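# Free trapped arm, then lower fallen window onto sill

## Task

Get the arm that is pinned beneath the fallen window loose, and move that entire arm back onto its own side of the wall so that it ends up at least a hand's width away from the wall. After that, bring the window down softly until it sits fully on its sill. The task fails if the window ever strikes anything hard. Anything held in place only by the robot at the end does not count; a window sitting on its sill is fine even if a hand is still touching it or lies beneath it.

## Robot and tools

Robot: two arms, left_arm and right_arm, each with six joints and a gripper. The names are just labels; they do not refer to sides of any camera image. The left_arm sits on the +y side.

Frame: a single scene frame for both arms. Its origin is on the table surface midway between the arms; +x points forward over the table, +z points up. Positions are in metres, orientations are quaternions written w,x,y,z. Reported hand positions can be somewhat off, more so when an arm is stretched far out. The end_effector_position is the spot between the finger pads, roughly 5 mm short of the fingertips. Fingers extend along the gripper's +z and close along its y axis.

Tool execute_actions, argument actions: a list holding one item or none. An empty list just reports the state. An item with rows is a motion of up to 15 control steps (each 1/30 s; default 15). An item with only steps (up to 300) is a wait that counts from the previous result, your writing time included. Optional pictures true/false controls whether images come back. A rejected call moves nothing.

Rows: each row is one list of 14 numbers, all within -1 to 1, covering both arms even when only one moves. Order: left_arm waist, shoulder, elbow, forearm roll, wrist pitch, wrist roll, gripper opening; then the same seven for right_arm. Each row drives one step; if there are fewer rows than steps the final row repeats.

The six joint numbers per arm are offsets, not poses: scaled so 1.0 equals 2.217 rad, measured from the joint angles printed in the most recent result showing them (before any such result, or for later calls within one reply, from where the arm is when the action begins). They are not relative to the previous row. So a row of zeros is not a pause; it pulls the arm back to those reference angles. Joint ranges in rad: waist -2.618..2.618, shoulder 0.000..3.140, elbow -2.967..0.000, forearm roll -1.745..1.745, wrist pitch -1.220..1.220, wrist roll -2.094..2.094. Asking more than 0.013 rad beyond a range end gets the call refused; true ends may differ by up to 0.013 rad, and a request past the true end is clipped there, reported as "joint sent to its limit" (possibly referring to an earlier move still running). Lack of that line does not prove more room exists.

The gripper number is an absolute opening: +1 fully open, -1 closed; closing fully takes about 1 s or more. Between the extremes the fingers go to where grip_measured equals your value. To hold something, command about 0.04 under grip_measured for a firm hold, less for a light one. Each finger pad manages around 20 N; a sudden close can squeeze harder.

Motion limits: joint targets move at most 3 rad/s, reaching that speed over 0.6 s, with an arm's joints synchronized. Each step's target stays within 0.867 rad of the measured angle, and if targets would shift the hand more than 70 mm from where it is, they are scaled back. Large moves therefore need several calls.

Between calls the arms keep heading to the last row's target until they have nearly stopped (blocked or very slow counts) or a step is HELD; then only a fresh action pushes further. Fingers already moving finish their motion.

Result lines: the state line gives each gripper's position and quaternion. Joint positions lists each arm's six angles in rad plus finger gap in m (0.070 open). grip_measured is the opening on the command scale (each gripper may read up to about 1 mm off, consistently). "joint command not followed" means a clearance check altered or blocked joint targets on some steps; the rest still ran. HELD marks steps where all or part of your row was not sent. Joint torques are total drive output, offset, scaled and noisy, so treat them only as rough hints of contact.

Faults: if contact torque on a joint hits its load limit (waist, shoulder, elbow 20.2 N m; forearm roll, wrist pitch, wrist roll 7.04 N m) that arm halts for 10 s and drops the rest of the call. The three wrist-area motors only deliver about 4 N m, so heavy contact or load there makes them yield. Sustained loads heat motors; MOTOR HOT appears from 65 °C, and at 80 °C the arm and its gripper go limp (OVER-TEMPERATURE FAULT) until cool.

Avoid: arms colliding or pushing on each other, slamming or dropping the window, hard pushes, knocking things over, and forcing the trapped arm so it faults. Free the arm by lifting the window a little with the other arm or easing the trapped one out gently, then lower the window slowly onto the sill.

Cameras: cam_head_left, cam_head_right, cam_left_wrist, cam_right_wrist, each 504x504, returned in that order. Tool zoom_image takes camera (one of those names) and region [x0, y0, x1, y1] in pixels of that camera's latest image, origin top-left, no larger than 504 by 504; it gives a closer look.

Tool finished_scene takes scene (the current scene's number), ends it for good and grades it; the result states success and may present a new task. The goal must still hold when it is called.

Each tool is called after "Call:" as a command line: name --argument value for each argument, lists and objects as JSON in quotes; but a table of rows of numbers goes row by row, as --pt "numbers of a row", without its own name.

## Session

I'll start by looking at the current state.

Call:
execute_actions --actions '[]'

Scene clock: 0.00 s of 4375.00 s.
left_arm: end_effector_position=(+0.3142, +0.3522, +0.1799) grip_measured=+0.99 end_effector_quat_wxyz=(+0.341, -0.061, +0.938, +0.017) | right_arm: end_effector_position=(+0.4460, -0.0368, +0.2567) grip_measured=+1.00 end_effector_quat_wxyz=(+0.681, -0.262, +0.657, +0.189)
Joint positions: left_arm=[-0.007  1.023 -0.712 -0.009  0.649 -0.003  0.069] | right_arm=[ 0.643  1.74  -0.984 -0.063 -0.67  -0.06   0.07 ]
Joint torques (N m, as the arm reports them, + toward a larger angle): no reading

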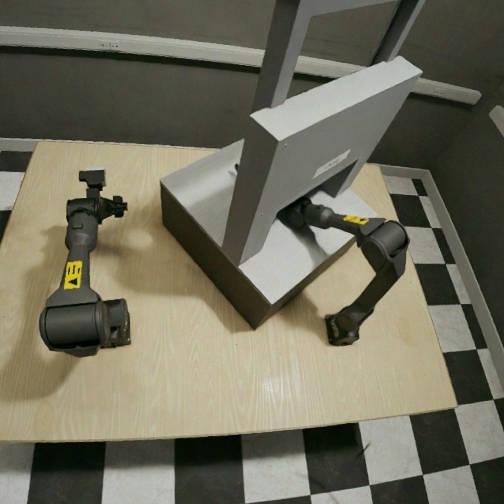

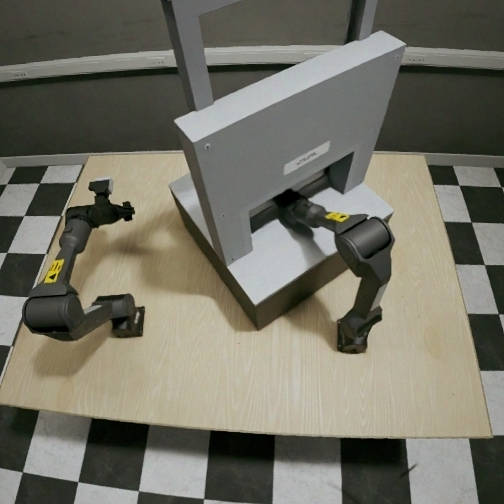

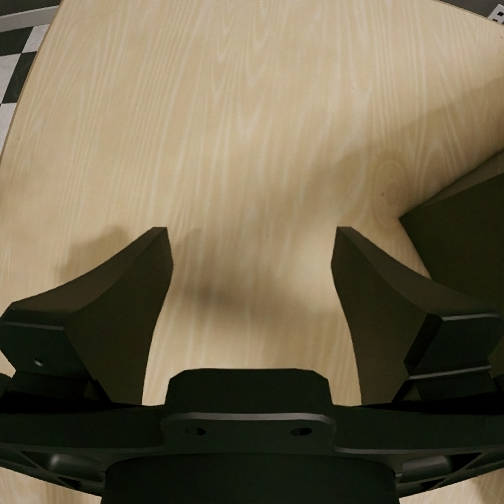

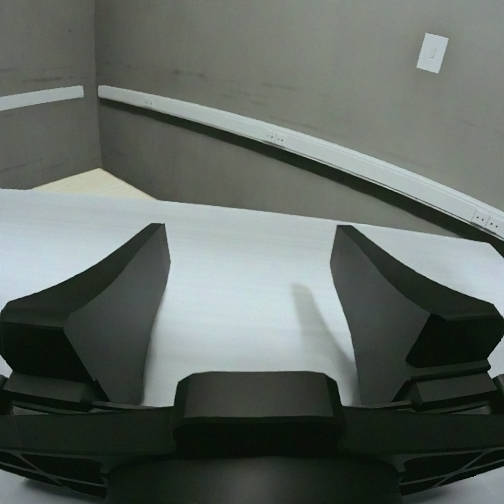

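Call:
zoom_image --camera "cam_head_left" --region '[140, 40, 440, 340]'

Call:
zoom_image --camera "cam_head_right" --region '[140, 20, 440, 340]'

Region (140, 40, 440, 340) of cam_head_left's 504x504 image, scaled by 1.680, with more detail than that image has.

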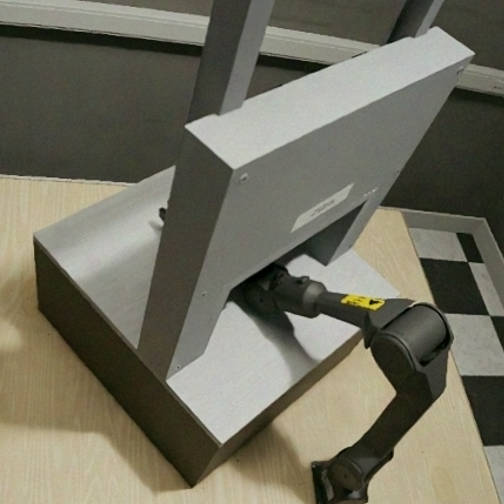

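Region (140, 20, 440, 340) of cam_head_right's 504x504 image, scaled by 1.575, with more detail than that image has; it fills the left 472 columns of this view, and the rest is white.

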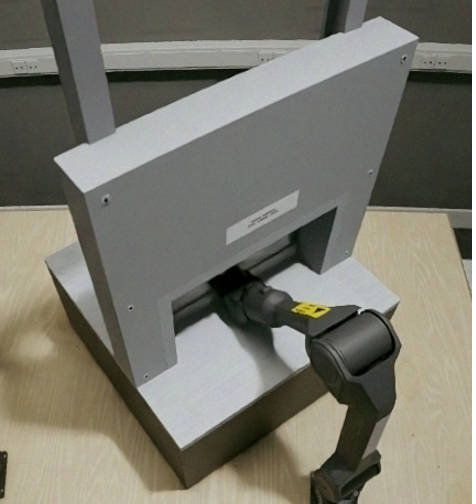

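Call:
zoom_image --camera "cam_head_right" --region '[240, 130, 370, 260]'

Call:
zoom_image --camera "cam_head_left" --region '[150, 100, 330, 280]'

Region (240, 130, 370, 260) of cam_head_right's 504x504 image, scaled by 3.877, with more detail than that image has.

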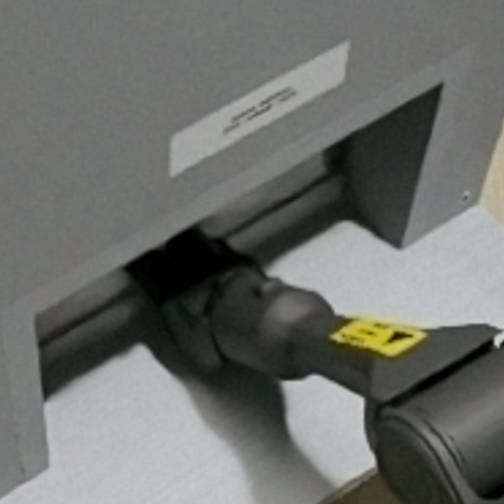

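Region (150, 100, 330, 280) of cam_head_left's 504x504 image, scaled by 2.800, with more detail than that image has.

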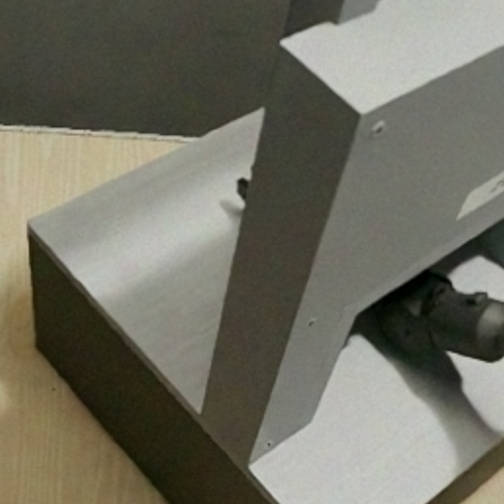

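Call:
execute_actions --actions '[{"rows": [[-0.2675, 0.0798, -0.1299, 0, -0.1858, 0, 1, 0, 0, 0, 0, 0, 0, 1]], "steps": 15}]' --pictures false

Call:
execute_actions --actions '[{"steps": 20}]'

Scene clock: 60.70 s of 4375.00 s.
left_arm: end_effector_position=(+0.3869, +0.2145, +0.2736) grip_measured=+0.99 end_effector_quat_wxyz=(+0.501, +0.121, +0.853, -0.078) | right_arm: end_effector_position=(+0.4460, -0.0368, +0.2569) grip_measured=+1.00 end_effector_quat_wxyz=(+0.682, -0.262, +0.657, +0.189)
Joint positions: left_arm=[-0.42   1.146 -0.913 -0.009  0.361 -0.003  0.069] | right_arm=[ 0.643  1.74  -0.984 -0.063 -0.67  -0.059  0.07 ]
Joint torques (N m, as the arm reports them, + toward a larger angle): left_arm=[ 0.58 -1.77 -4.72  0.06 -0.83 -0.07] | right_arm=[ -0.13 -17.81  -7.5    0.42  -1.67   0.2 ]
Steps of this call (steps 1 to 90: nothing new was sent; then 57.20 s passed at rest; steps 91 to 105: all 15 steps of this action). Readings (joint positions):
91: left_arm=[-0.007 1.023 -0.712 -0.009 0.649 -0.003] | right_arm=[0.643 1.740 -0.984 -0.063 -0.670 -0.059]
92: left_arm=[-0.013 1.024 -0.714 -0.009 0.645 -0.003] | right_arm=[0.643 1.740 -0.984 -0.063 -0.670 -0.059]
94: left_arm=[-0.044 1.033 -0.728 -0.009 0.624 -0.003] | right_arm=[0.643 1.740 -0.984 -0.063 -0.670 -0.059]
98: left_arm=[-0.170 1.071 -0.791 -0.009 0.535 -0.003] | right_arm=[0.643 1.740 -0.984 -0.063 -0.670 -0.059]
105: the state above

Scene clock: 61.37 s of 4375.00 s.
left_arm: end_effector_position=(+0.3892, +0.1407, +0.3175) grip_measured=+0.99 end_effector_quat_wxyz=(+0.556, +0.187, +0.798, -0.138) | right_arm: end_effector_position=(+0.4460, -0.0368, +0.2569) grip_measured=+1.00 end_effector_quat_wxyz=(+0.682, -0.262, +0.657, +0.189)
Joint positions: left_arm=[-0.6    1.2   -1.    -0.009  0.238 -0.003  0.069] | right_arm=[ 0.643  1.74  -0.984 -0.063 -0.67  -0.059  0.07 ]
Joint torques (N m, as the arm reports them, + toward a larger angle): left_arm=[ 1.34 -2.51 -3.81  0.08 -0.79 -0.07] | right_arm=[ -0.12 -17.19  -7.52   0.39  -1.65   0.14]
Steps of this call (steps 1 to 20: the robot went on to your last target). Readings (joint positions):
1: left_arm=[-0.455 1.156 -0.929 -0.009 0.337 -0.003] | right_arm=[0.643 1.740 -0.984 -0.063 -0.670 -0.059]
2: left_arm=[-0.490 1.167 -0.946 -0.009 0.313 -0.003] | right_arm=[0.643 1.740 -0.984 -0.063 -0.670 -0.059]
4: left_arm=[-0.550 1.185 -0.976 -0.009 0.271 -0.003] | right_arm=[0.643 1.740 -0.984 -0.063 -0.670 -0.059]
8: left_arm=[-0.601 1.200 -1.000 -0.009 0.236 -0.003] | right_arm=[0.643 1.740 -0.984 -0.063 -0.670 -0.059]
20: the state above

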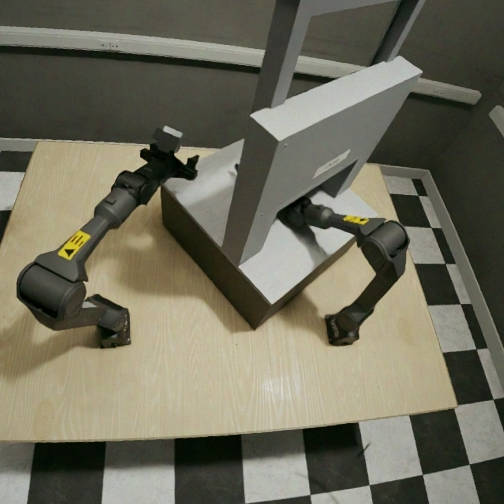

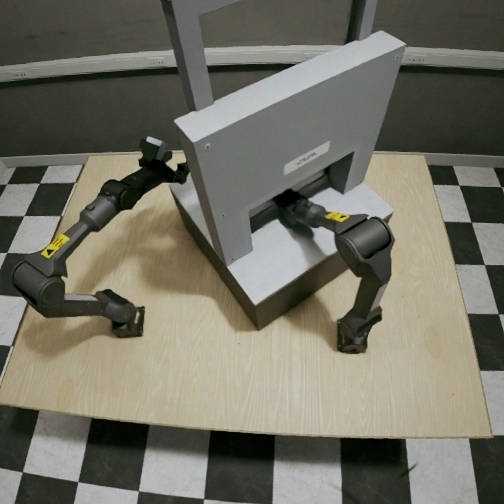

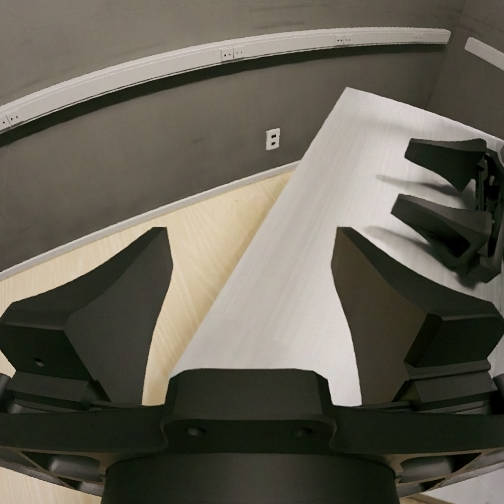

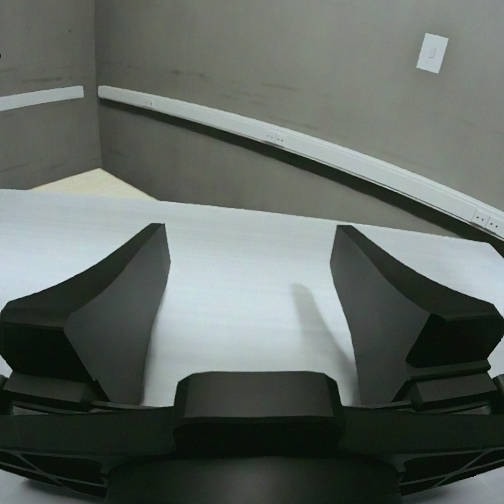

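Call:
execute_actions --actions '[{"rows": [[0.0983, 0.345, -0.4122, -0.65, 0.3888, 0.6554, 1, 0, 0, 0, 0, 0, 0, 1]], "steps": 15}]' --pictures false

Call:
execute_actions --actions '[{"steps": 30}]'

Scene clock: 108.70 s of 4375.00 s.
left_arm: end_effector_position=(+0.4492, +0.0818, +0.2904) grip_measured=+0.99 end_effector_quat_wxyz=(+0.412, +0.282, +0.838, -0.220) | right_arm: end_effector_position=(+0.4460, -0.0368, +0.2568) grip_measured=+1.00 end_effector_quat_wxyz=(+0.682, -0.262, +0.657, +0.189)
Joint positions: left_arm=[-0.48   1.619 -1.494 -0.604  0.709  0.592  0.069] | right_arm=[ 0.643  1.74  -0.984 -0.063 -0.67  -0.06   0.07 ]
Joint torques (N m, as the arm reports them, + toward a larger angle): left_arm=[ 1.24 -5.1  -4.31 -0.4  -0.73  0.  ] | right_arm=[ -0.09 -16.07  -7.41   0.28  -1.55   0.09]
Steps of this call (steps 1 to 15: the robot went on to your last target; steps 16 to 90: nothing new was sent; then 43.83 s passed at rest; steps 91 to 105: all 15 steps of this action). Readings (joint positions):
91: left_arm=[-0.599 1.200 -1.000 -0.010 0.238 -0.002] | right_arm=[0.643 1.740 -0.984 -0.063 -0.670 -0.060]
92: left_arm=[-0.598 1.204 -1.005 -0.015 0.243 0.003] | right_arm=[0.643 1.740 -0.984 -0.063 -0.670 -0.060]
94: left_arm=[-0.590 1.231 -1.036 -0.046 0.274 0.034] | right_arm=[0.643 1.740 -0.984 -0.063 -0.670 -0.060]
98: left_arm=[-0.558 1.343 -1.166 -0.176 0.400 0.164] | right_arm=[0.643 1.740 -0.984 -0.063 -0.670 -0.060]
105: the state above

Scene clock: 109.70 s of 4375.00 s.
left_arm: end_effector_position=(+0.4693, +0.0059, +0.3798) grip_measured=+0.99 end_effector_quat_wxyz=(+0.520, +0.450, +0.585, -0.429) | right_arm: end_effector_position=(+0.4460, -0.0368, +0.2568) grip_measured=+1.00 end_effector_quat_wxyz=(+0.682, -0.262, +0.657, +0.189)
Joint positions: left_arm=[-0.382  1.965 -1.914 -1.45   1.099  1.45   0.069] | right_arm=[ 0.643  1.74  -0.984 -0.063 -0.67  -0.06   0.07 ]
Joint torques (N m, as the arm reports them, + toward a larger angle): left_arm=[ 1.   -6.01 -4.02 -0.61 -0.18 -0.19] | right_arm=[ -0.09 -16.68  -7.39   0.28  -1.54   0.19]
Steps of this call (steps 1 to 30: the robot went on to your last target). Readings (joint positions):
1: left_arm=[-0.472 1.649 -1.530 -0.673 0.743 0.662] | right_arm=[0.643 1.740 -0.984 -0.063 -0.670 -0.060]
2: left_arm=[-0.464 1.676 -1.563 -0.741 0.774 0.730] | right_arm=[0.643 1.740 -0.984 -0.063 -0.670 -0.060]
4: left_arm=[-0.449 1.730 -1.629 -0.875 0.835 0.866] | right_arm=[0.643 1.740 -0.984 -0.063 -0.670 -0.060]
8: left_arm=[-0.419 1.835 -1.757 -1.134 0.954 1.130] | right_arm=[0.643 1.740 -0.984 -0.063 -0.670 -0.060]
30: the state above

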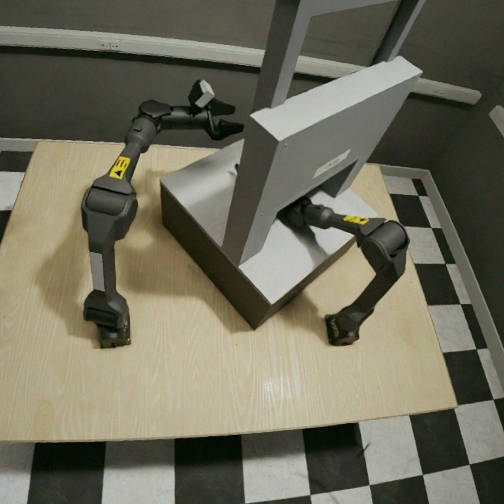

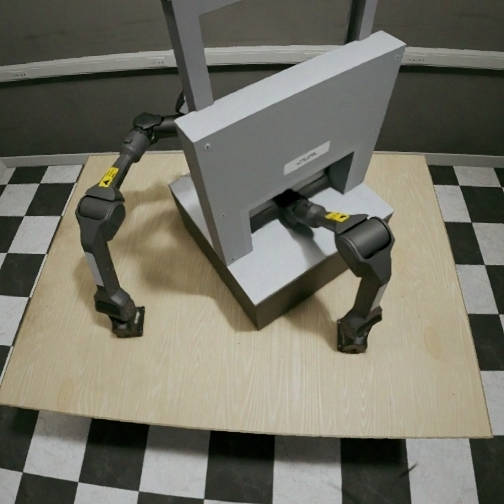

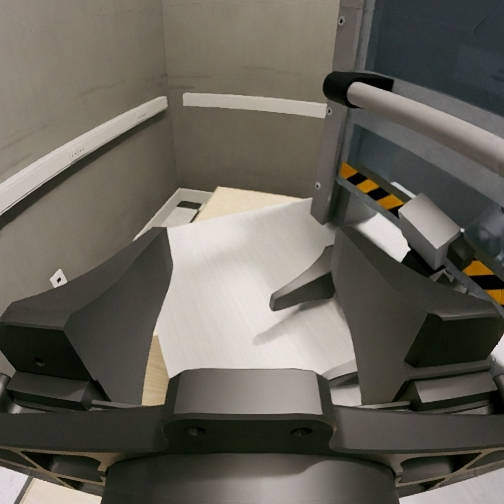

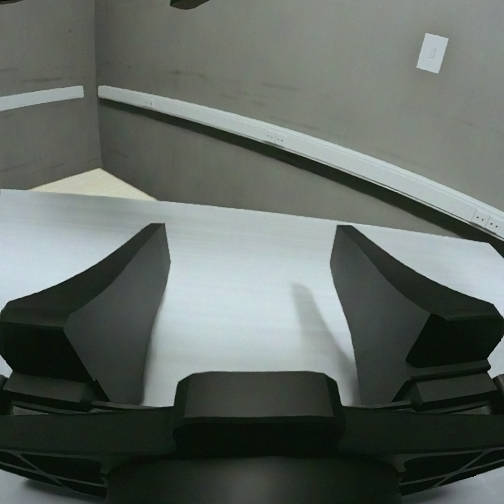

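Call:
execute_actions --actions '[{"rows": [[-0.0661, -0.0332, 0.0512, -0.0553, -0.0011, -0.654, 1, 0, 0, 0, 0, 0, 0, 1]], "steps": 15}]' --pictures false

Call:
execute_actions --actions '[{"steps": 25}]'

Scene clock: 218.63 s of 4375.00 s.
left_arm: end_effector_position=(+0.4291, -0.0285, +0.3921) grip_measured=+0.99 end_effector_quat_wxyz=(+0.335, +0.261, +0.671, -0.608) | right_arm: end_effector_position=(+0.4460, -0.0368, +0.2568) grip_measured=+1.00 end_effector_quat_wxyz=(+0.682, -0.262, +0.657, +0.189)
Joint positions: left_arm=[-0.471  1.92  -1.845 -1.524  1.098  0.843  0.069] | right_arm=[ 0.643  1.74  -0.984 -0.063 -0.67  -0.059  0.07 ]
Joint torques (N m, as the arm reports them, + toward a larger angle): left_arm=[ 0.89 -5.8  -3.42 -1.   -0.21 -0.4 ] | right_arm=[ -0.12 -17.63  -7.36   0.28  -1.54   0.2 ]
Steps of this call (steps 1 to 15: the robot went on to your last target; steps 16 to 90: nothing new was sent; then 105.43 s passed at rest; steps 91 to 105: all 15 steps of this action). Readings (joint positions):
91: left_arm=[-0.382 1.965 -1.913 -1.450 1.099 1.449] | right_arm=[0.643 1.740 -0.984 -0.063 -0.670 -0.059]
92: left_arm=[-0.383 1.964 -1.913 -1.450 1.099 1.443] | right_arm=[0.643 1.740 -0.984 -0.063 -0.670 -0.059]
94: left_arm=[-0.388 1.962 -1.908 -1.453 1.099 1.412] | right_arm=[0.643 1.740 -0.984 -0.063 -0.670 -0.059]
98: left_arm=[-0.409 1.951 -1.892 -1.472 1.099 1.283] | right_arm=[0.643 1.740 -0.984 -0.063 -0.670 -0.059]
105: the state above

Scene clock: 219.47 s of 4375.00 s.
left_arm: end_effector_position=(+0.4021, -0.0478, +0.3999) grip_measured=+0.99 end_effector_quat_wxyz=(+0.025, -0.028, +0.707, -0.707) | right_arm: end_effector_position=(+0.4460, -0.0368, +0.2568) grip_measured=+1.00 end_effector_quat_wxyz=(+0.682, -0.262, +0.657, +0.189)
Joint positions: left_arm=[-0.528  1.891 -1.8   -1.573  1.097  0.     0.069] | right_arm=[ 0.643  1.74  -0.984 -0.063 -0.67  -0.059  0.07 ]
Joint torques (N m, as the arm reports them, + toward a larger angle): left_arm=[ 0.63 -6.13 -3.64 -1.   -0.16  0.13] | right_arm=[ -0.14 -17.32  -7.4    0.28  -1.53   0.12]
Steps of this call (steps 1 to 25: the robot went on to your last target). Readings (joint positions):
1: left_arm=[-0.477 1.917 -1.840 -1.529 1.098 0.758] | right_arm=[0.643 1.740 -0.984 -0.063 -0.670 -0.059]
2: left_arm=[-0.484 1.914 -1.835 -1.535 1.098 0.669] | right_arm=[0.643 1.740 -0.984 -0.063 -0.670 -0.059]
4: left_arm=[-0.495 1.908 -1.826 -1.544 1.098 0.504] | right_arm=[0.643 1.740 -0.984 -0.063 -0.670 -0.059]
8: left_arm=[-0.513 1.899 -1.812 -1.560 1.097 0.250] | right_arm=[0.643 1.740 -0.984 -0.063 -0.670 -0.059]
25: the state above

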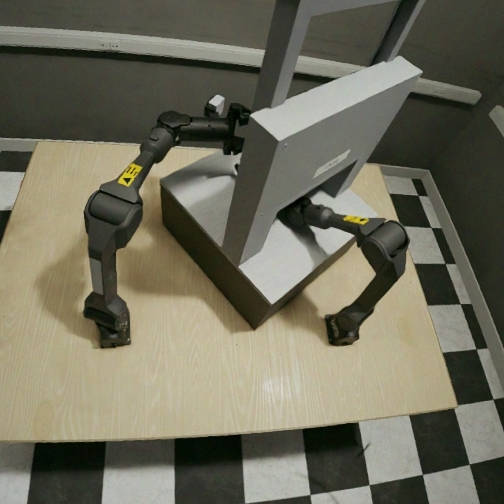

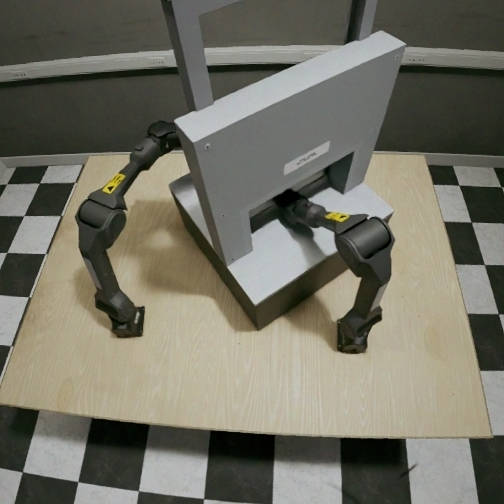

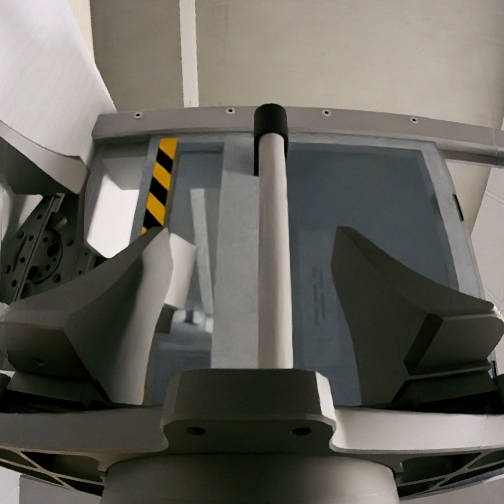

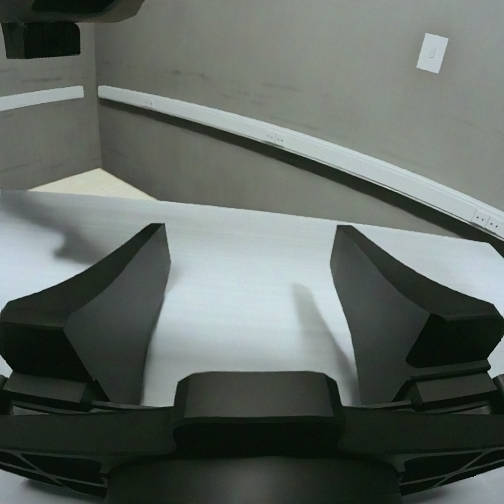

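Call:
execute_actions --actions '[{"rows": [[-0.0477, -0.0341, 0.0353, -0.0009, -0.0477, 0, 1, 0, 0, 0, 0, 0, 0, 1]], "steps": 15}]' --pictures false

Call:
execute_actions --actions '[{"steps": 8}]'

Scene clock: 234.20 s of 4375.00 s.
left_arm: end_effector_position=(+0.3674, -0.0742, +0.4079) grip_measured=+0.99 end_effector_quat_wxyz=(+0.024, -0.029, +0.707, -0.707) | right_arm: end_effector_position=(+0.4460, -0.0368, +0.2568) grip_measured=+1.00 end_effector_quat_wxyz=(+0.682, -0.262, +0.657, +0.189)
Joint positions: left_arm=[-0.634  1.815 -1.721 -1.575  0.991  0.001  0.069] | right_arm=[ 0.643  1.74  -0.984 -0.063 -0.67  -0.06   0.07 ]
Joint torques (N m, as the arm reports them, + toward a larger angle): left_arm=[ 1.45 -4.54 -4.61 -0.8  -0.01  0.07] | right_arm=[ -0.11 -16.38  -7.36   0.28  -1.54   0.09]
Steps of this call (steps 1 to 30: the robot went on to your last target; steps 31 to 90: nothing new was sent; then 11.23 s passed at rest; steps 91 to 105: all 15 steps of this action). Readings (joint positions):
91: left_arm=[-0.529 1.890 -1.799 -1.573 1.096 0.001] | right_arm=[0.643 1.740 -0.984 -0.063 -0.670 -0.060]
92: left_arm=[-0.534 1.886 -1.795 -1.573 1.090 0.001] | right_arm=[0.643 1.740 -0.984 -0.063 -0.670 -0.060]
94: left_arm=[-0.564 1.865 -1.771 -1.573 1.059 0.001] | right_arm=[0.643 1.740 -0.984 -0.063 -0.670 -0.060]
98: left_arm=[-0.636 1.814 -1.723 -1.575 0.993 0.001] | right_arm=[0.643 1.740 -0.984 -0.063 -0.670 -0.060]
105: the state above

Scene clock: 234.47 s of 4375.00 s.
left_arm: end_effector_position=(+0.3675, -0.0741, +0.4079) grip_measured=+0.99 end_effector_quat_wxyz=(+0.024, -0.029, +0.707, -0.707) | right_arm: end_effector_position=(+0.4460, -0.0368, +0.2568) grip_measured=+1.00 end_effector_quat_wxyz=(+0.682, -0.262, +0.657, +0.189)
Joint positions: left_arm=[-0.634  1.815 -1.721 -1.575  0.991  0.001  0.069] | right_arm=[ 0.643  1.74  -0.984 -0.063 -0.67  -0.06   0.07 ]
Joint torques (N m, as the arm reports them, + toward a larger angle): left_arm=[ 1.34 -4.94 -4.71 -0.71  0.01  0.03] | right_arm=[ -0.11 -16.38  -7.38   0.28  -1.54   0.13]
Steps of this call (steps 1 to 8: the robot went on to your last target). Readings (joint positions):
1: left_arm=[-0.634 1.815 -1.721 -1.575 0.991 0.001] | right_arm=[0.643 1.740 -0.984 -0.063 -0.670 -0.060]
2: left_arm=[-0.634 1.815 -1.721 -1.575 0.991 0.001] | right_arm=[0.643 1.740 -0.984 -0.063 -0.670 -0.060]
4: left_arm=[-0.634 1.815 -1.721 -1.575 0.991 0.001] | right_arm=[0.643 1.740 -0.984 -0.063 -0.670 -0.060]
8: the state above

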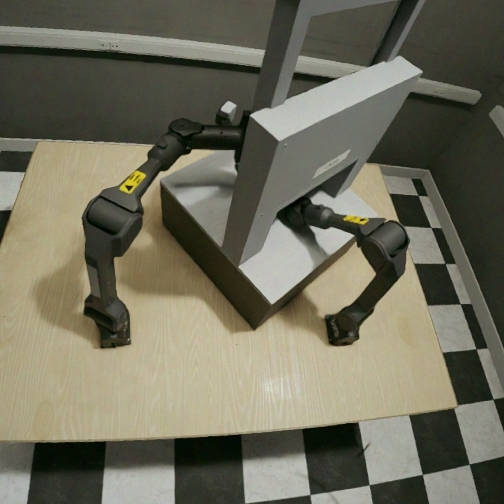

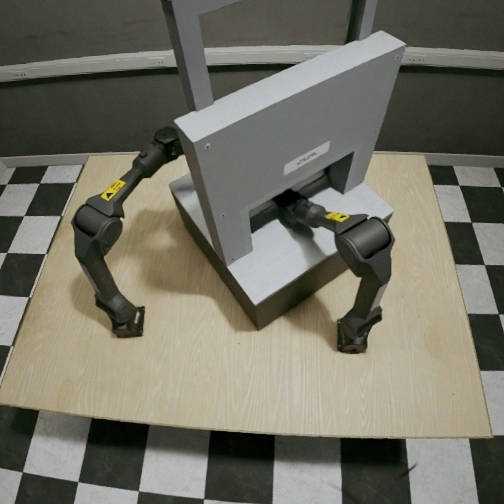

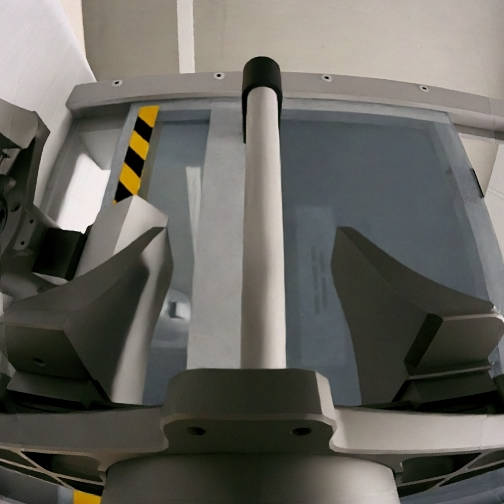

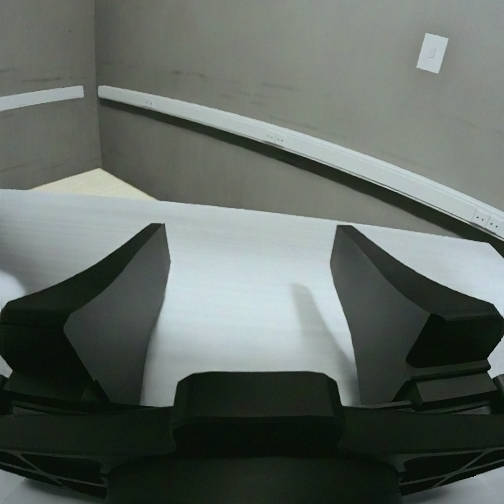

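Call:
execute_actions --actions '[{"rows": [[-0.059, -0.0279, 0.0314, -0.0037, -0.059, 0, 1, 0, 0, 0, 0, 0, 0, 1]], "steps": 15}]' --pictures false

Call:
execute_actions --actions '[{"steps": 8}]'

Scene clock: 261.70 s of 4375.00 s.
left_arm: end_effector_position=(+0.3489, -0.0929, +0.4096) grip_measured=+0.99 end_effector_quat_wxyz=(+0.038, -0.051, +0.707, -0.704) | right_arm: end_effector_position=(+0.4460, -0.0368, +0.2568) grip_measured=+1.00 end_effector_quat_wxyz=(+0.682, -0.262, +0.657, +0.189)
Joint positions: left_arm=[-0.728  1.758 -1.653 -1.578  0.846  0.     0.069] | right_arm=[ 0.643  1.74  -0.984 -0.063 -0.67  -0.06   0.07 ]
Joint torques (N m, as the arm reports them, + toward a larger angle): left_arm=[-0.09 -5.12 -4.71 -0.71  0.23 -0.01] | right_arm=[ -0.13 -15.02  -4.61   0.28  -1.2    0.03]
TORQUE FAULT: the external load on joint 1 (waist) of the left arm reached its load limit, and that arm stopped for 10 seconds. A torque fault stops only its own arm. That arm's remaining commands of this call were not run. That arm holds where it stopped, with its grip as last carried out, and accepts commands again: back off and push less far. That arm stops again, at the same cost, whenever a joint's load reaches its limit.
The stop of the left arm began at step 99 of this call (marked STOPPED below). From that step on that arm followed nothing that you had sent. 7 of its steps, steps kept back included, did not run and will not run. Nothing is kept back now, and the robot has no last target.
Steps of this call (steps 1 to 15: the robot went on to your last target; steps 16 to 90: nothing new was sent; then 13.93 s passed at rest; steps 91 to 105: all 15 steps of this action; steps 106 to 399: the stop continued). Readings (joint positions):
91: left_arm=[-0.634 1.815 -1.722 -1.575 0.991 0.000] | right_arm=[0.643 1.740 -0.984 -0.063 -0.670 -0.059]
92: left_arm=[-0.639 1.813 -1.719 -1.575 0.985 0.000] | right_arm=[0.643 1.740 -0.984 -0.063 -0.670 -0.059]
94: left_arm=[-0.669 1.800 -1.703 -1.575 0.953 0.000] | right_arm=[0.643 1.740 -0.984 -0.063 -0.670 -0.059]
98: left_arm=[-0.732 1.758 -1.655 -1.579 0.850 0.000] | right_arm=[0.643 1.739 -0.985 -0.063 -0.670 -0.059]
99: left_arm=[-0.727 1.757 -1.653 -1.578 0.842 0.000] | right_arm=[0.643 1.739 -0.985 -0.063 -0.670 -0.059] STOPPED (the left arm)
399: the state above

Scene clock: 261.73 s of 4375.00 s.
left_arm: end_effector_position=(+0.3491, -0.0928, +0.4096) grip_measured=+0.99 end_effector_quat_wxyz=(+0.039, -0.051, +0.707, -0.704) | right_arm: end_effector_position=(+0.4460, -0.0368, +0.2568) grip_measured=+1.00 end_effector_quat_wxyz=(+0.682, -0.262, +0.657, +0.189)
Joint positions: left_arm=[-0.727  1.758 -1.653 -1.578  0.846  0.     0.069] | right_arm=[ 0.643  1.74  -0.984 -0.063 -0.67  -0.06   0.07 ]
Joint torques (N m, as the arm reports them, + toward a larger angle): left_arm=[ 0.3  -5.16 -4.27 -0.6   0.01 -0.01] | right_arm=[ -0.12 -14.99  -5.04   0.27  -1.18   0.03]
A stop began in an earlier call of the same reply, so what this call sent did not run. Send another action.
Steps of this call (step 1: nothing new was sent). Readings (joint positions):
1: the state above

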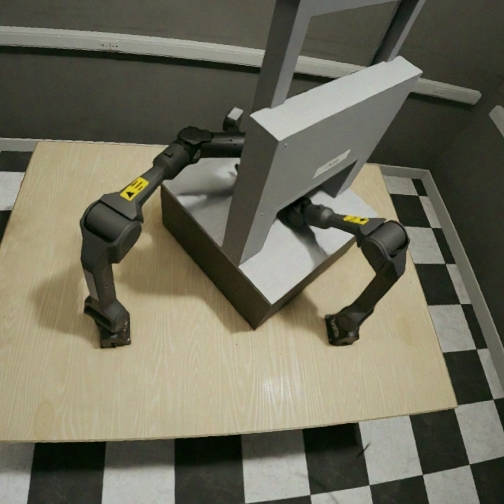

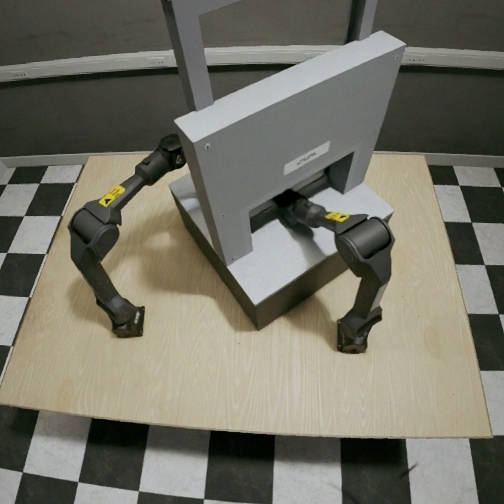

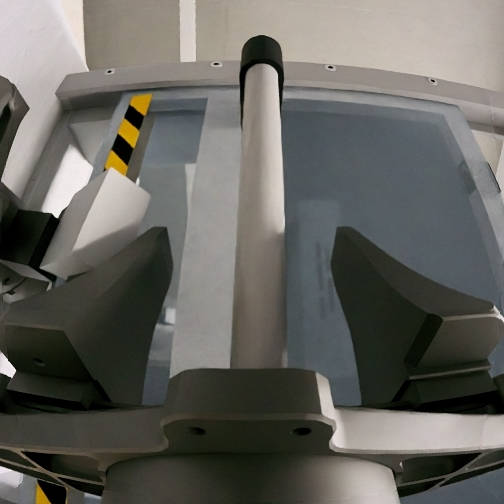

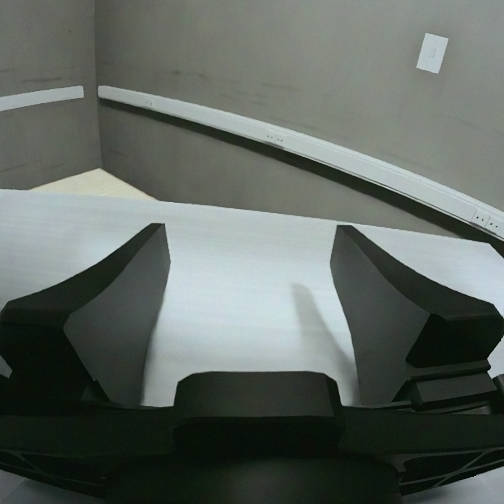

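Call:
execute_actions --actions '[{"rows": [[0.0054, 0.0066, -0.0618, 0.0449, 0.0022, -0.0631, 1, 0, 0, 0, 0, 0, 0, 1]], "steps": 15}]' --pictures false

Call:
execute_actions --actions '[{"steps": 8}]'

Scene clock: 301.80 s of 4375.00 s.
left_arm: end_effector_position=(+0.3523, -0.0900, +0.4393) grip_measured=+0.99 end_effector_quat_wxyz=(+0.047, -0.048, +0.706, -0.705) | right_arm: end_effector_position=(+0.4460, -0.0368, +0.2585) grip_measured=+1.00 end_effector_quat_wxyz=(+0.683, -0.262, +0.655, +0.190)
Joint positions: left_arm=[-0.718  1.773 -1.79  -1.477  0.854 -0.141  0.07 ] | right_arm=[ 0.643  1.738 -0.986 -0.063 -0.671 -0.06   0.07 ]
Joint torques (N m, as the arm reports them, + toward a larger angle): left_arm=[ 2.76 -5.73 -5.08 -1.4  -0.95  0.24] | right_arm=[ -0.15 -15.71  -5.84   0.28  -1.35   0.04]
Steps of this call (steps 1 to 90: nothing new was sent; then 36.57 s passed at rest; steps 91 to 105: all 15 steps of this action). Readings (joint positions):
91: left_arm=[-0.728 1.758 -1.654 -1.578 0.846 -0.000] | right_arm=[0.643 1.740 -0.984 -0.063 -0.670 -0.060]
92: left_arm=[-0.728 1.759 -1.659 -1.573 0.847 -0.005] | right_arm=[0.643 1.740 -0.984 -0.063 -0.670 -0.060]
94: left_arm=[-0.727 1.763 -1.688 -1.551 0.849 -0.036] | right_arm=[0.643 1.740 -0.984 -0.063 -0.670 -0.060]
98: left_arm=[-0.720 1.770 -1.780 -1.486 0.853 -0.128] | right_arm=[0.643 1.739 -0.985 -0.063 -0.670 -0.060]
105: the state above

Scene clock: 302.07 s of 4375.00 s.
left_arm: end_effector_position=(+0.3532, -0.0895, +0.4394) grip_measured=+0.99 end_effector_quat_wxyz=(+0.048, -0.049, +0.706, -0.705) | right_arm: end_effector_position=(+0.4460, -0.0368, +0.2585) grip_measured=+1.00 end_effector_quat_wxyz=(+0.683, -0.262, +0.655, +0.190)
Joint positions: left_arm=[-0.716  1.773 -1.79  -1.478  0.853 -0.14   0.07 ] | right_arm=[ 0.643  1.738 -0.986 -0.063 -0.671 -0.06   0.07 ]
Joint torques (N m, as the arm reports them, + toward a larger angle): left_arm=[ 3.28 -6.03 -5.56 -1.53 -1.37  0.25] | right_arm=[ -0.16 -14.6   -4.72   0.27  -1.17   0.04]
Steps of this call (steps 1 to 8: the robot went on to your last target). Readings (joint positions):
1: left_arm=[-0.717 1.773 -1.790 -1.477 0.854 -0.141] | right_arm=[0.643 1.738 -0.986 -0.063 -0.671 -0.060]
2: left_arm=[-0.717 1.773 -1.790 -1.477 0.853 -0.141] | right_arm=[0.643 1.738 -0.986 -0.063 -0.671 -0.060]
4: left_arm=[-0.717 1.773 -1.790 -1.478 0.853 -0.140] | right_arm=[0.643 1.738 -0.986 -0.063 -0.671 -0.060]
8: the state above

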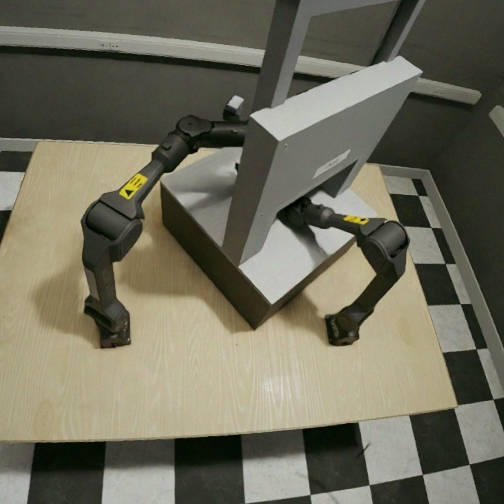

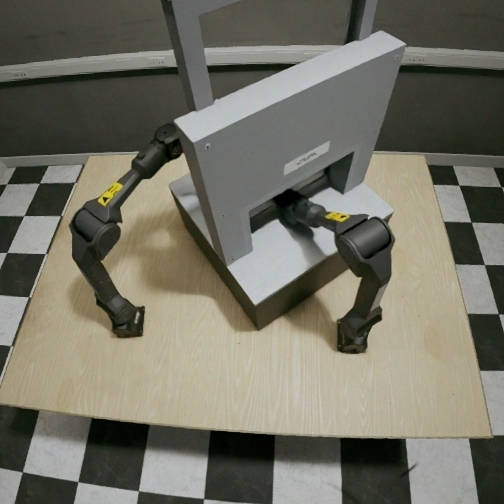

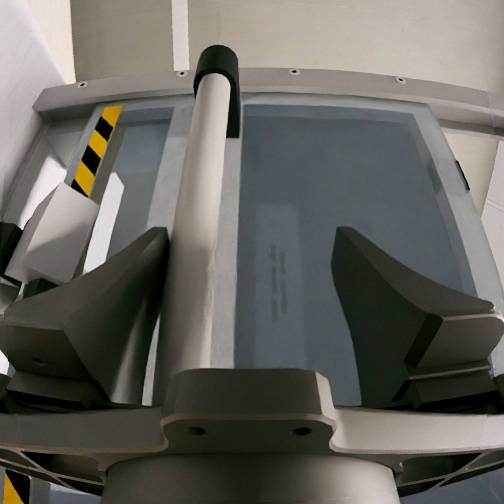

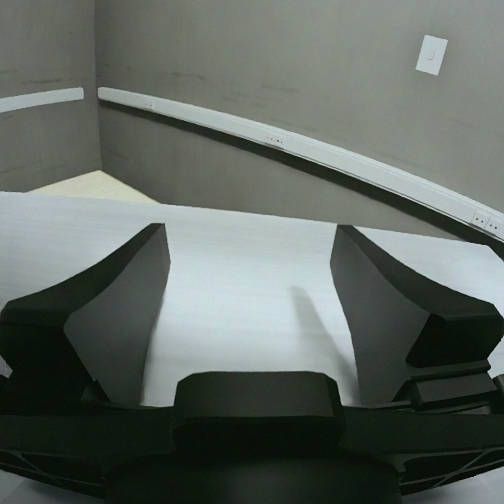

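Call:
execute_actions --actions '[{"rows": [[0, 0.0149, -0.0768, 0.0523, 0.0083, -0.0802, 1, 0, 0, 0, 0, 0, 0, 1]], "steps": 15}]' --pictures false

Call:
execute_actions --actions '[{"steps": 8}]'

Scene clock: 310.67 s of 4375.00 s.
left_arm: end_effector_position=(+0.3535, -0.0888, +0.4717) grip_measured=+0.99 end_effector_quat_wxyz=(+0.049, -0.049, +0.704, -0.707) | right_arm: end_effector_position=(+0.4460, -0.0368, +0.2579) grip_measured=+1.00 end_effector_quat_wxyz=(+0.682, -0.262, +0.656, +0.189)
Joint positions: left_arm=[-0.716  1.805 -1.962 -1.365  0.87  -0.319  0.07 ] | right_arm=[ 0.643  1.739 -0.985 -0.063 -0.67  -0.06   0.07 ]
Joint torques (N m, as the arm reports them, + toward a larger angle): left_arm=[ 4.48 -6.97 -7.55 -1.38 -2.64  0.41] | right_arm=[ -0.14 -11.    -4.39   0.11  -0.93   0.05]
Steps of this call (steps 1 to 15: the robot went on to your last target; steps 16 to 90: nothing new was sent; then 5.10 s passed at rest; steps 91 to 105: all 15 steps of this action). Readings (joint positions):
91: left_arm=[-0.715 1.773 -1.791 -1.478 0.851 -0.140] | right_arm=[0.643 1.739 -0.984 -0.063 -0.670 -0.060]
92: left_arm=[-0.715 1.774 -1.796 -1.474 0.852 -0.145] | right_arm=[0.643 1.739 -0.984 -0.063 -0.670 -0.060]
94: left_arm=[-0.715 1.779 -1.825 -1.453 0.856 -0.175] | right_arm=[0.643 1.739 -0.984 -0.063 -0.670 -0.060]
98: left_arm=[-0.715 1.798 -1.931 -1.387 0.867 -0.285] | right_arm=[0.643 1.739 -0.984 -0.063 -0.670 -0.060]
105: the state above

Scene clock: 310.93 s of 4375.00 s.
left_arm: end_effector_position=(+0.3535, -0.0891, +0.4703) grip_measured=+0.99 end_effector_quat_wxyz=(+0.049, -0.049, +0.705, -0.706) | right_arm: end_effector_position=(+0.4460, -0.0368, +0.2584) grip_measured=+1.00 end_effector_quat_wxyz=(+0.683, -0.262, +0.655, +0.190)
Joint positions: left_arm=[-0.716  1.805 -1.96  -1.363  0.872 -0.318  0.07 ] | right_arm=[ 0.643  1.738 -0.986 -0.063 -0.671 -0.06   0.07 ]
Joint torques (N m, as the arm reports them, + toward a larger angle): left_arm=[ 4.13 -6.53 -6.91 -1.36 -2.82  0.48] | right_arm=[ -0.16 -10.81  -4.68   0.11  -0.93   0.04]
Steps of this call (steps 1 to 8: the robot went on to your last target). Readings (joint positions):
1: left_arm=[-0.716 1.805 -1.962 -1.365 0.871 -0.319] | right_arm=[0.643 1.739 -0.985 -0.063 -0.670 -0.060]
2: left_arm=[-0.716 1.805 -1.961 -1.364 0.871 -0.319] | right_arm=[0.643 1.739 -0.986 -0.063 -0.671 -0.060]
4: left_arm=[-0.716 1.805 -1.961 -1.363 0.871 -0.318] | right_arm=[0.643 1.739 -0.986 -0.063 -0.671 -0.060]
8: the state above

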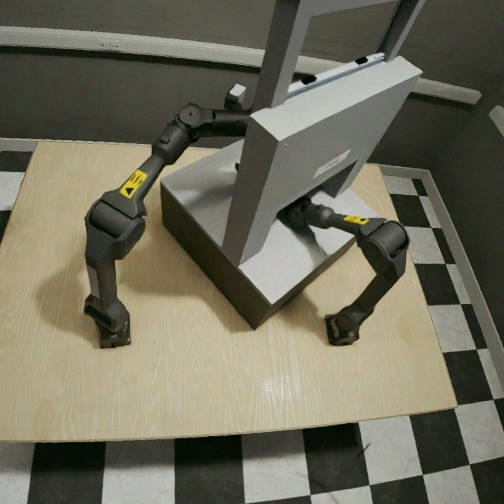

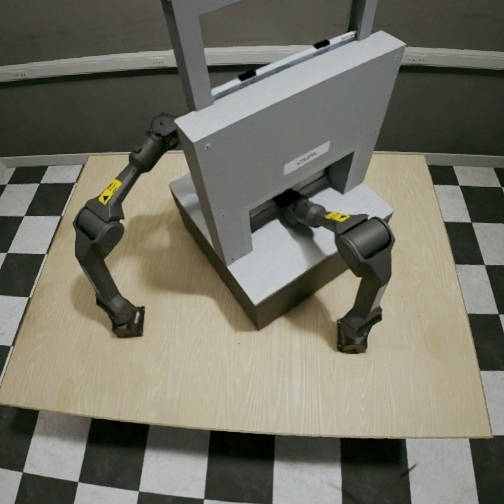

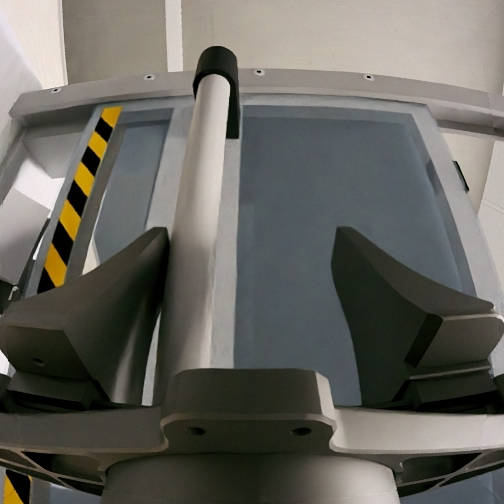

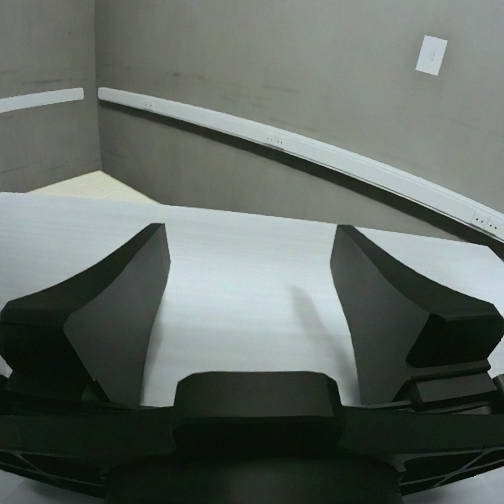

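Call:
execute_actions --actions '[{"rows": [[0, 0.0359, -0.1228, 0.0668, 0.0247, -0.1064, 1, 0, 0, 0, 0, 0, 0, 1]], "steps": 15}]' --pictures false

Call:
execute_actions --actions '[{"steps": 10}]'

Scene clock: 321.93 s of 4375.00 s.
left_arm: end_effector_position=(+0.3537, -0.0895, +0.5067) grip_measured=+0.99 end_effector_quat_wxyz=(+0.049, -0.048, +0.704, -0.707) | right_arm: end_effector_position=(+0.4460, -0.0368, +0.2585) grip_measured=+1.00 end_effector_quat_wxyz=(+0.683, -0.262, +0.655, +0.190)
Joint positions: left_arm=[-0.716  1.885 -2.235 -1.217  0.925 -0.555  0.07 ] | right_arm=[ 0.643  1.738 -0.986 -0.063 -0.671 -0.06   0.07 ]
Joint torques (N m, as the arm reports them, + toward a larger angle): left_arm=[ 2.15 -6.54 -6.04 -1.48 -2.78  0.27] | right_arm=[ -0.11 -10.57  -4.35  -0.03  -0.92   0.04]
Steps of this call (steps 1 to 15: the robot went on to your last target; steps 16 to 90: nothing new was sent; then 7.50 s passed at rest; steps 91 to 105: all 15 steps of this action). Readings (joint positions):
91: left_arm=[-0.716 1.807 -1.960 -1.362 0.872 -0.318] | right_arm=[0.643 1.738 -0.986 -0.063 -0.671 -0.060]
92: left_arm=[-0.716 1.809 -1.965 -1.359 0.872 -0.322] | right_arm=[0.643 1.738 -0.986 -0.063 -0.671 -0.060]
94: left_arm=[-0.716 1.819 -1.993 -1.337 0.884 -0.348] | right_arm=[0.643 1.738 -0.986 -0.063 -0.671 -0.060]
98: left_arm=[-0.714 1.856 -2.124 -1.270 0.915 -0.460] | right_arm=[0.643 1.738 -0.986 -0.063 -0.671 -0.060]
105: the state above

Scene clock: 322.27 s of 4375.00 s.
left_arm: end_effector_position=(+0.3537, -0.0897, +0.5053) grip_measured=+0.99 end_effector_quat_wxyz=(+0.048, -0.048, +0.705, -0.706) | right_arm: end_effector_position=(+0.4460, -0.0368, +0.2585) grip_measured=+1.00 end_effector_quat_wxyz=(+0.683, -0.262, +0.655, +0.190)
Joint positions: left_arm=[-0.716  1.885 -2.233 -1.215  0.926 -0.554  0.07 ] | right_arm=[ 0.643  1.738 -0.986 -0.063 -0.671 -0.06   0.07 ]
Joint torques (N m, as the arm reports them, + toward a larger angle): left_arm=[ 2.54 -6.97 -6.09 -1.27 -2.89  0.34] | right_arm=[ -0.16 -10.43  -4.25  -0.03  -0.9    0.04]
Steps of this call (steps 1 to 10: the robot went on to your last target). Readings (joint positions):
1: left_arm=[-0.716 1.885 -2.235 -1.217 0.925 -0.555] | right_arm=[0.643 1.738 -0.986 -0.063 -0.671 -0.060]
2: left_arm=[-0.716 1.885 -2.235 -1.217 0.925 -0.555] | right_arm=[0.643 1.738 -0.986 -0.063 -0.671 -0.060]
4: left_arm=[-0.716 1.885 -2.234 -1.217 0.925 -0.555] | right_arm=[0.643 1.738 -0.986 -0.063 -0.671 -0.060]
8: left_arm=[-0.716 1.885 -2.233 -1.216 0.926 -0.555] | right_arm=[0.643 1.738 -0.986 -0.063 -0.671 -0.060]
10: the state above

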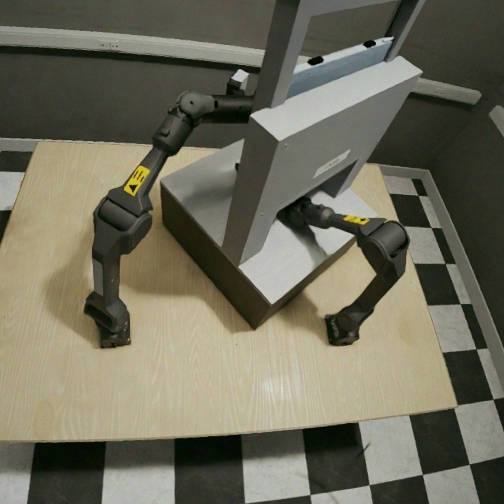

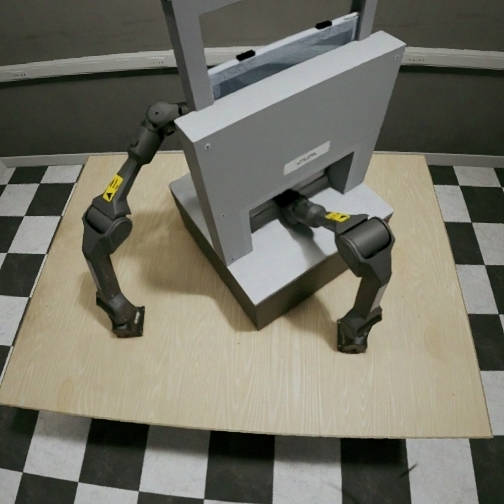

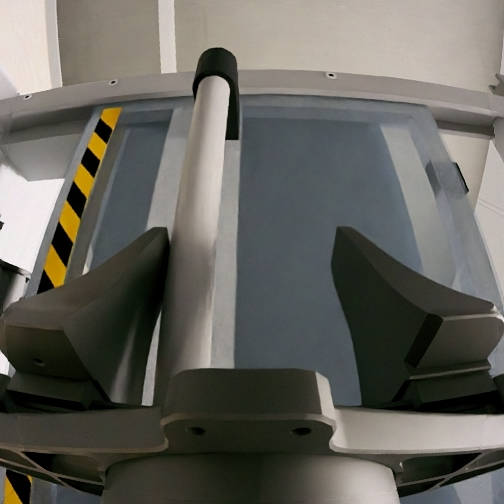

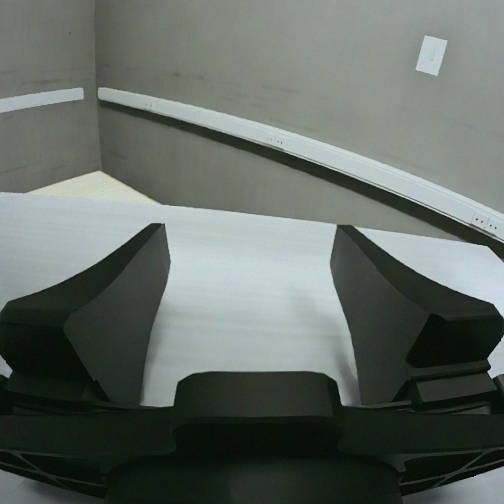

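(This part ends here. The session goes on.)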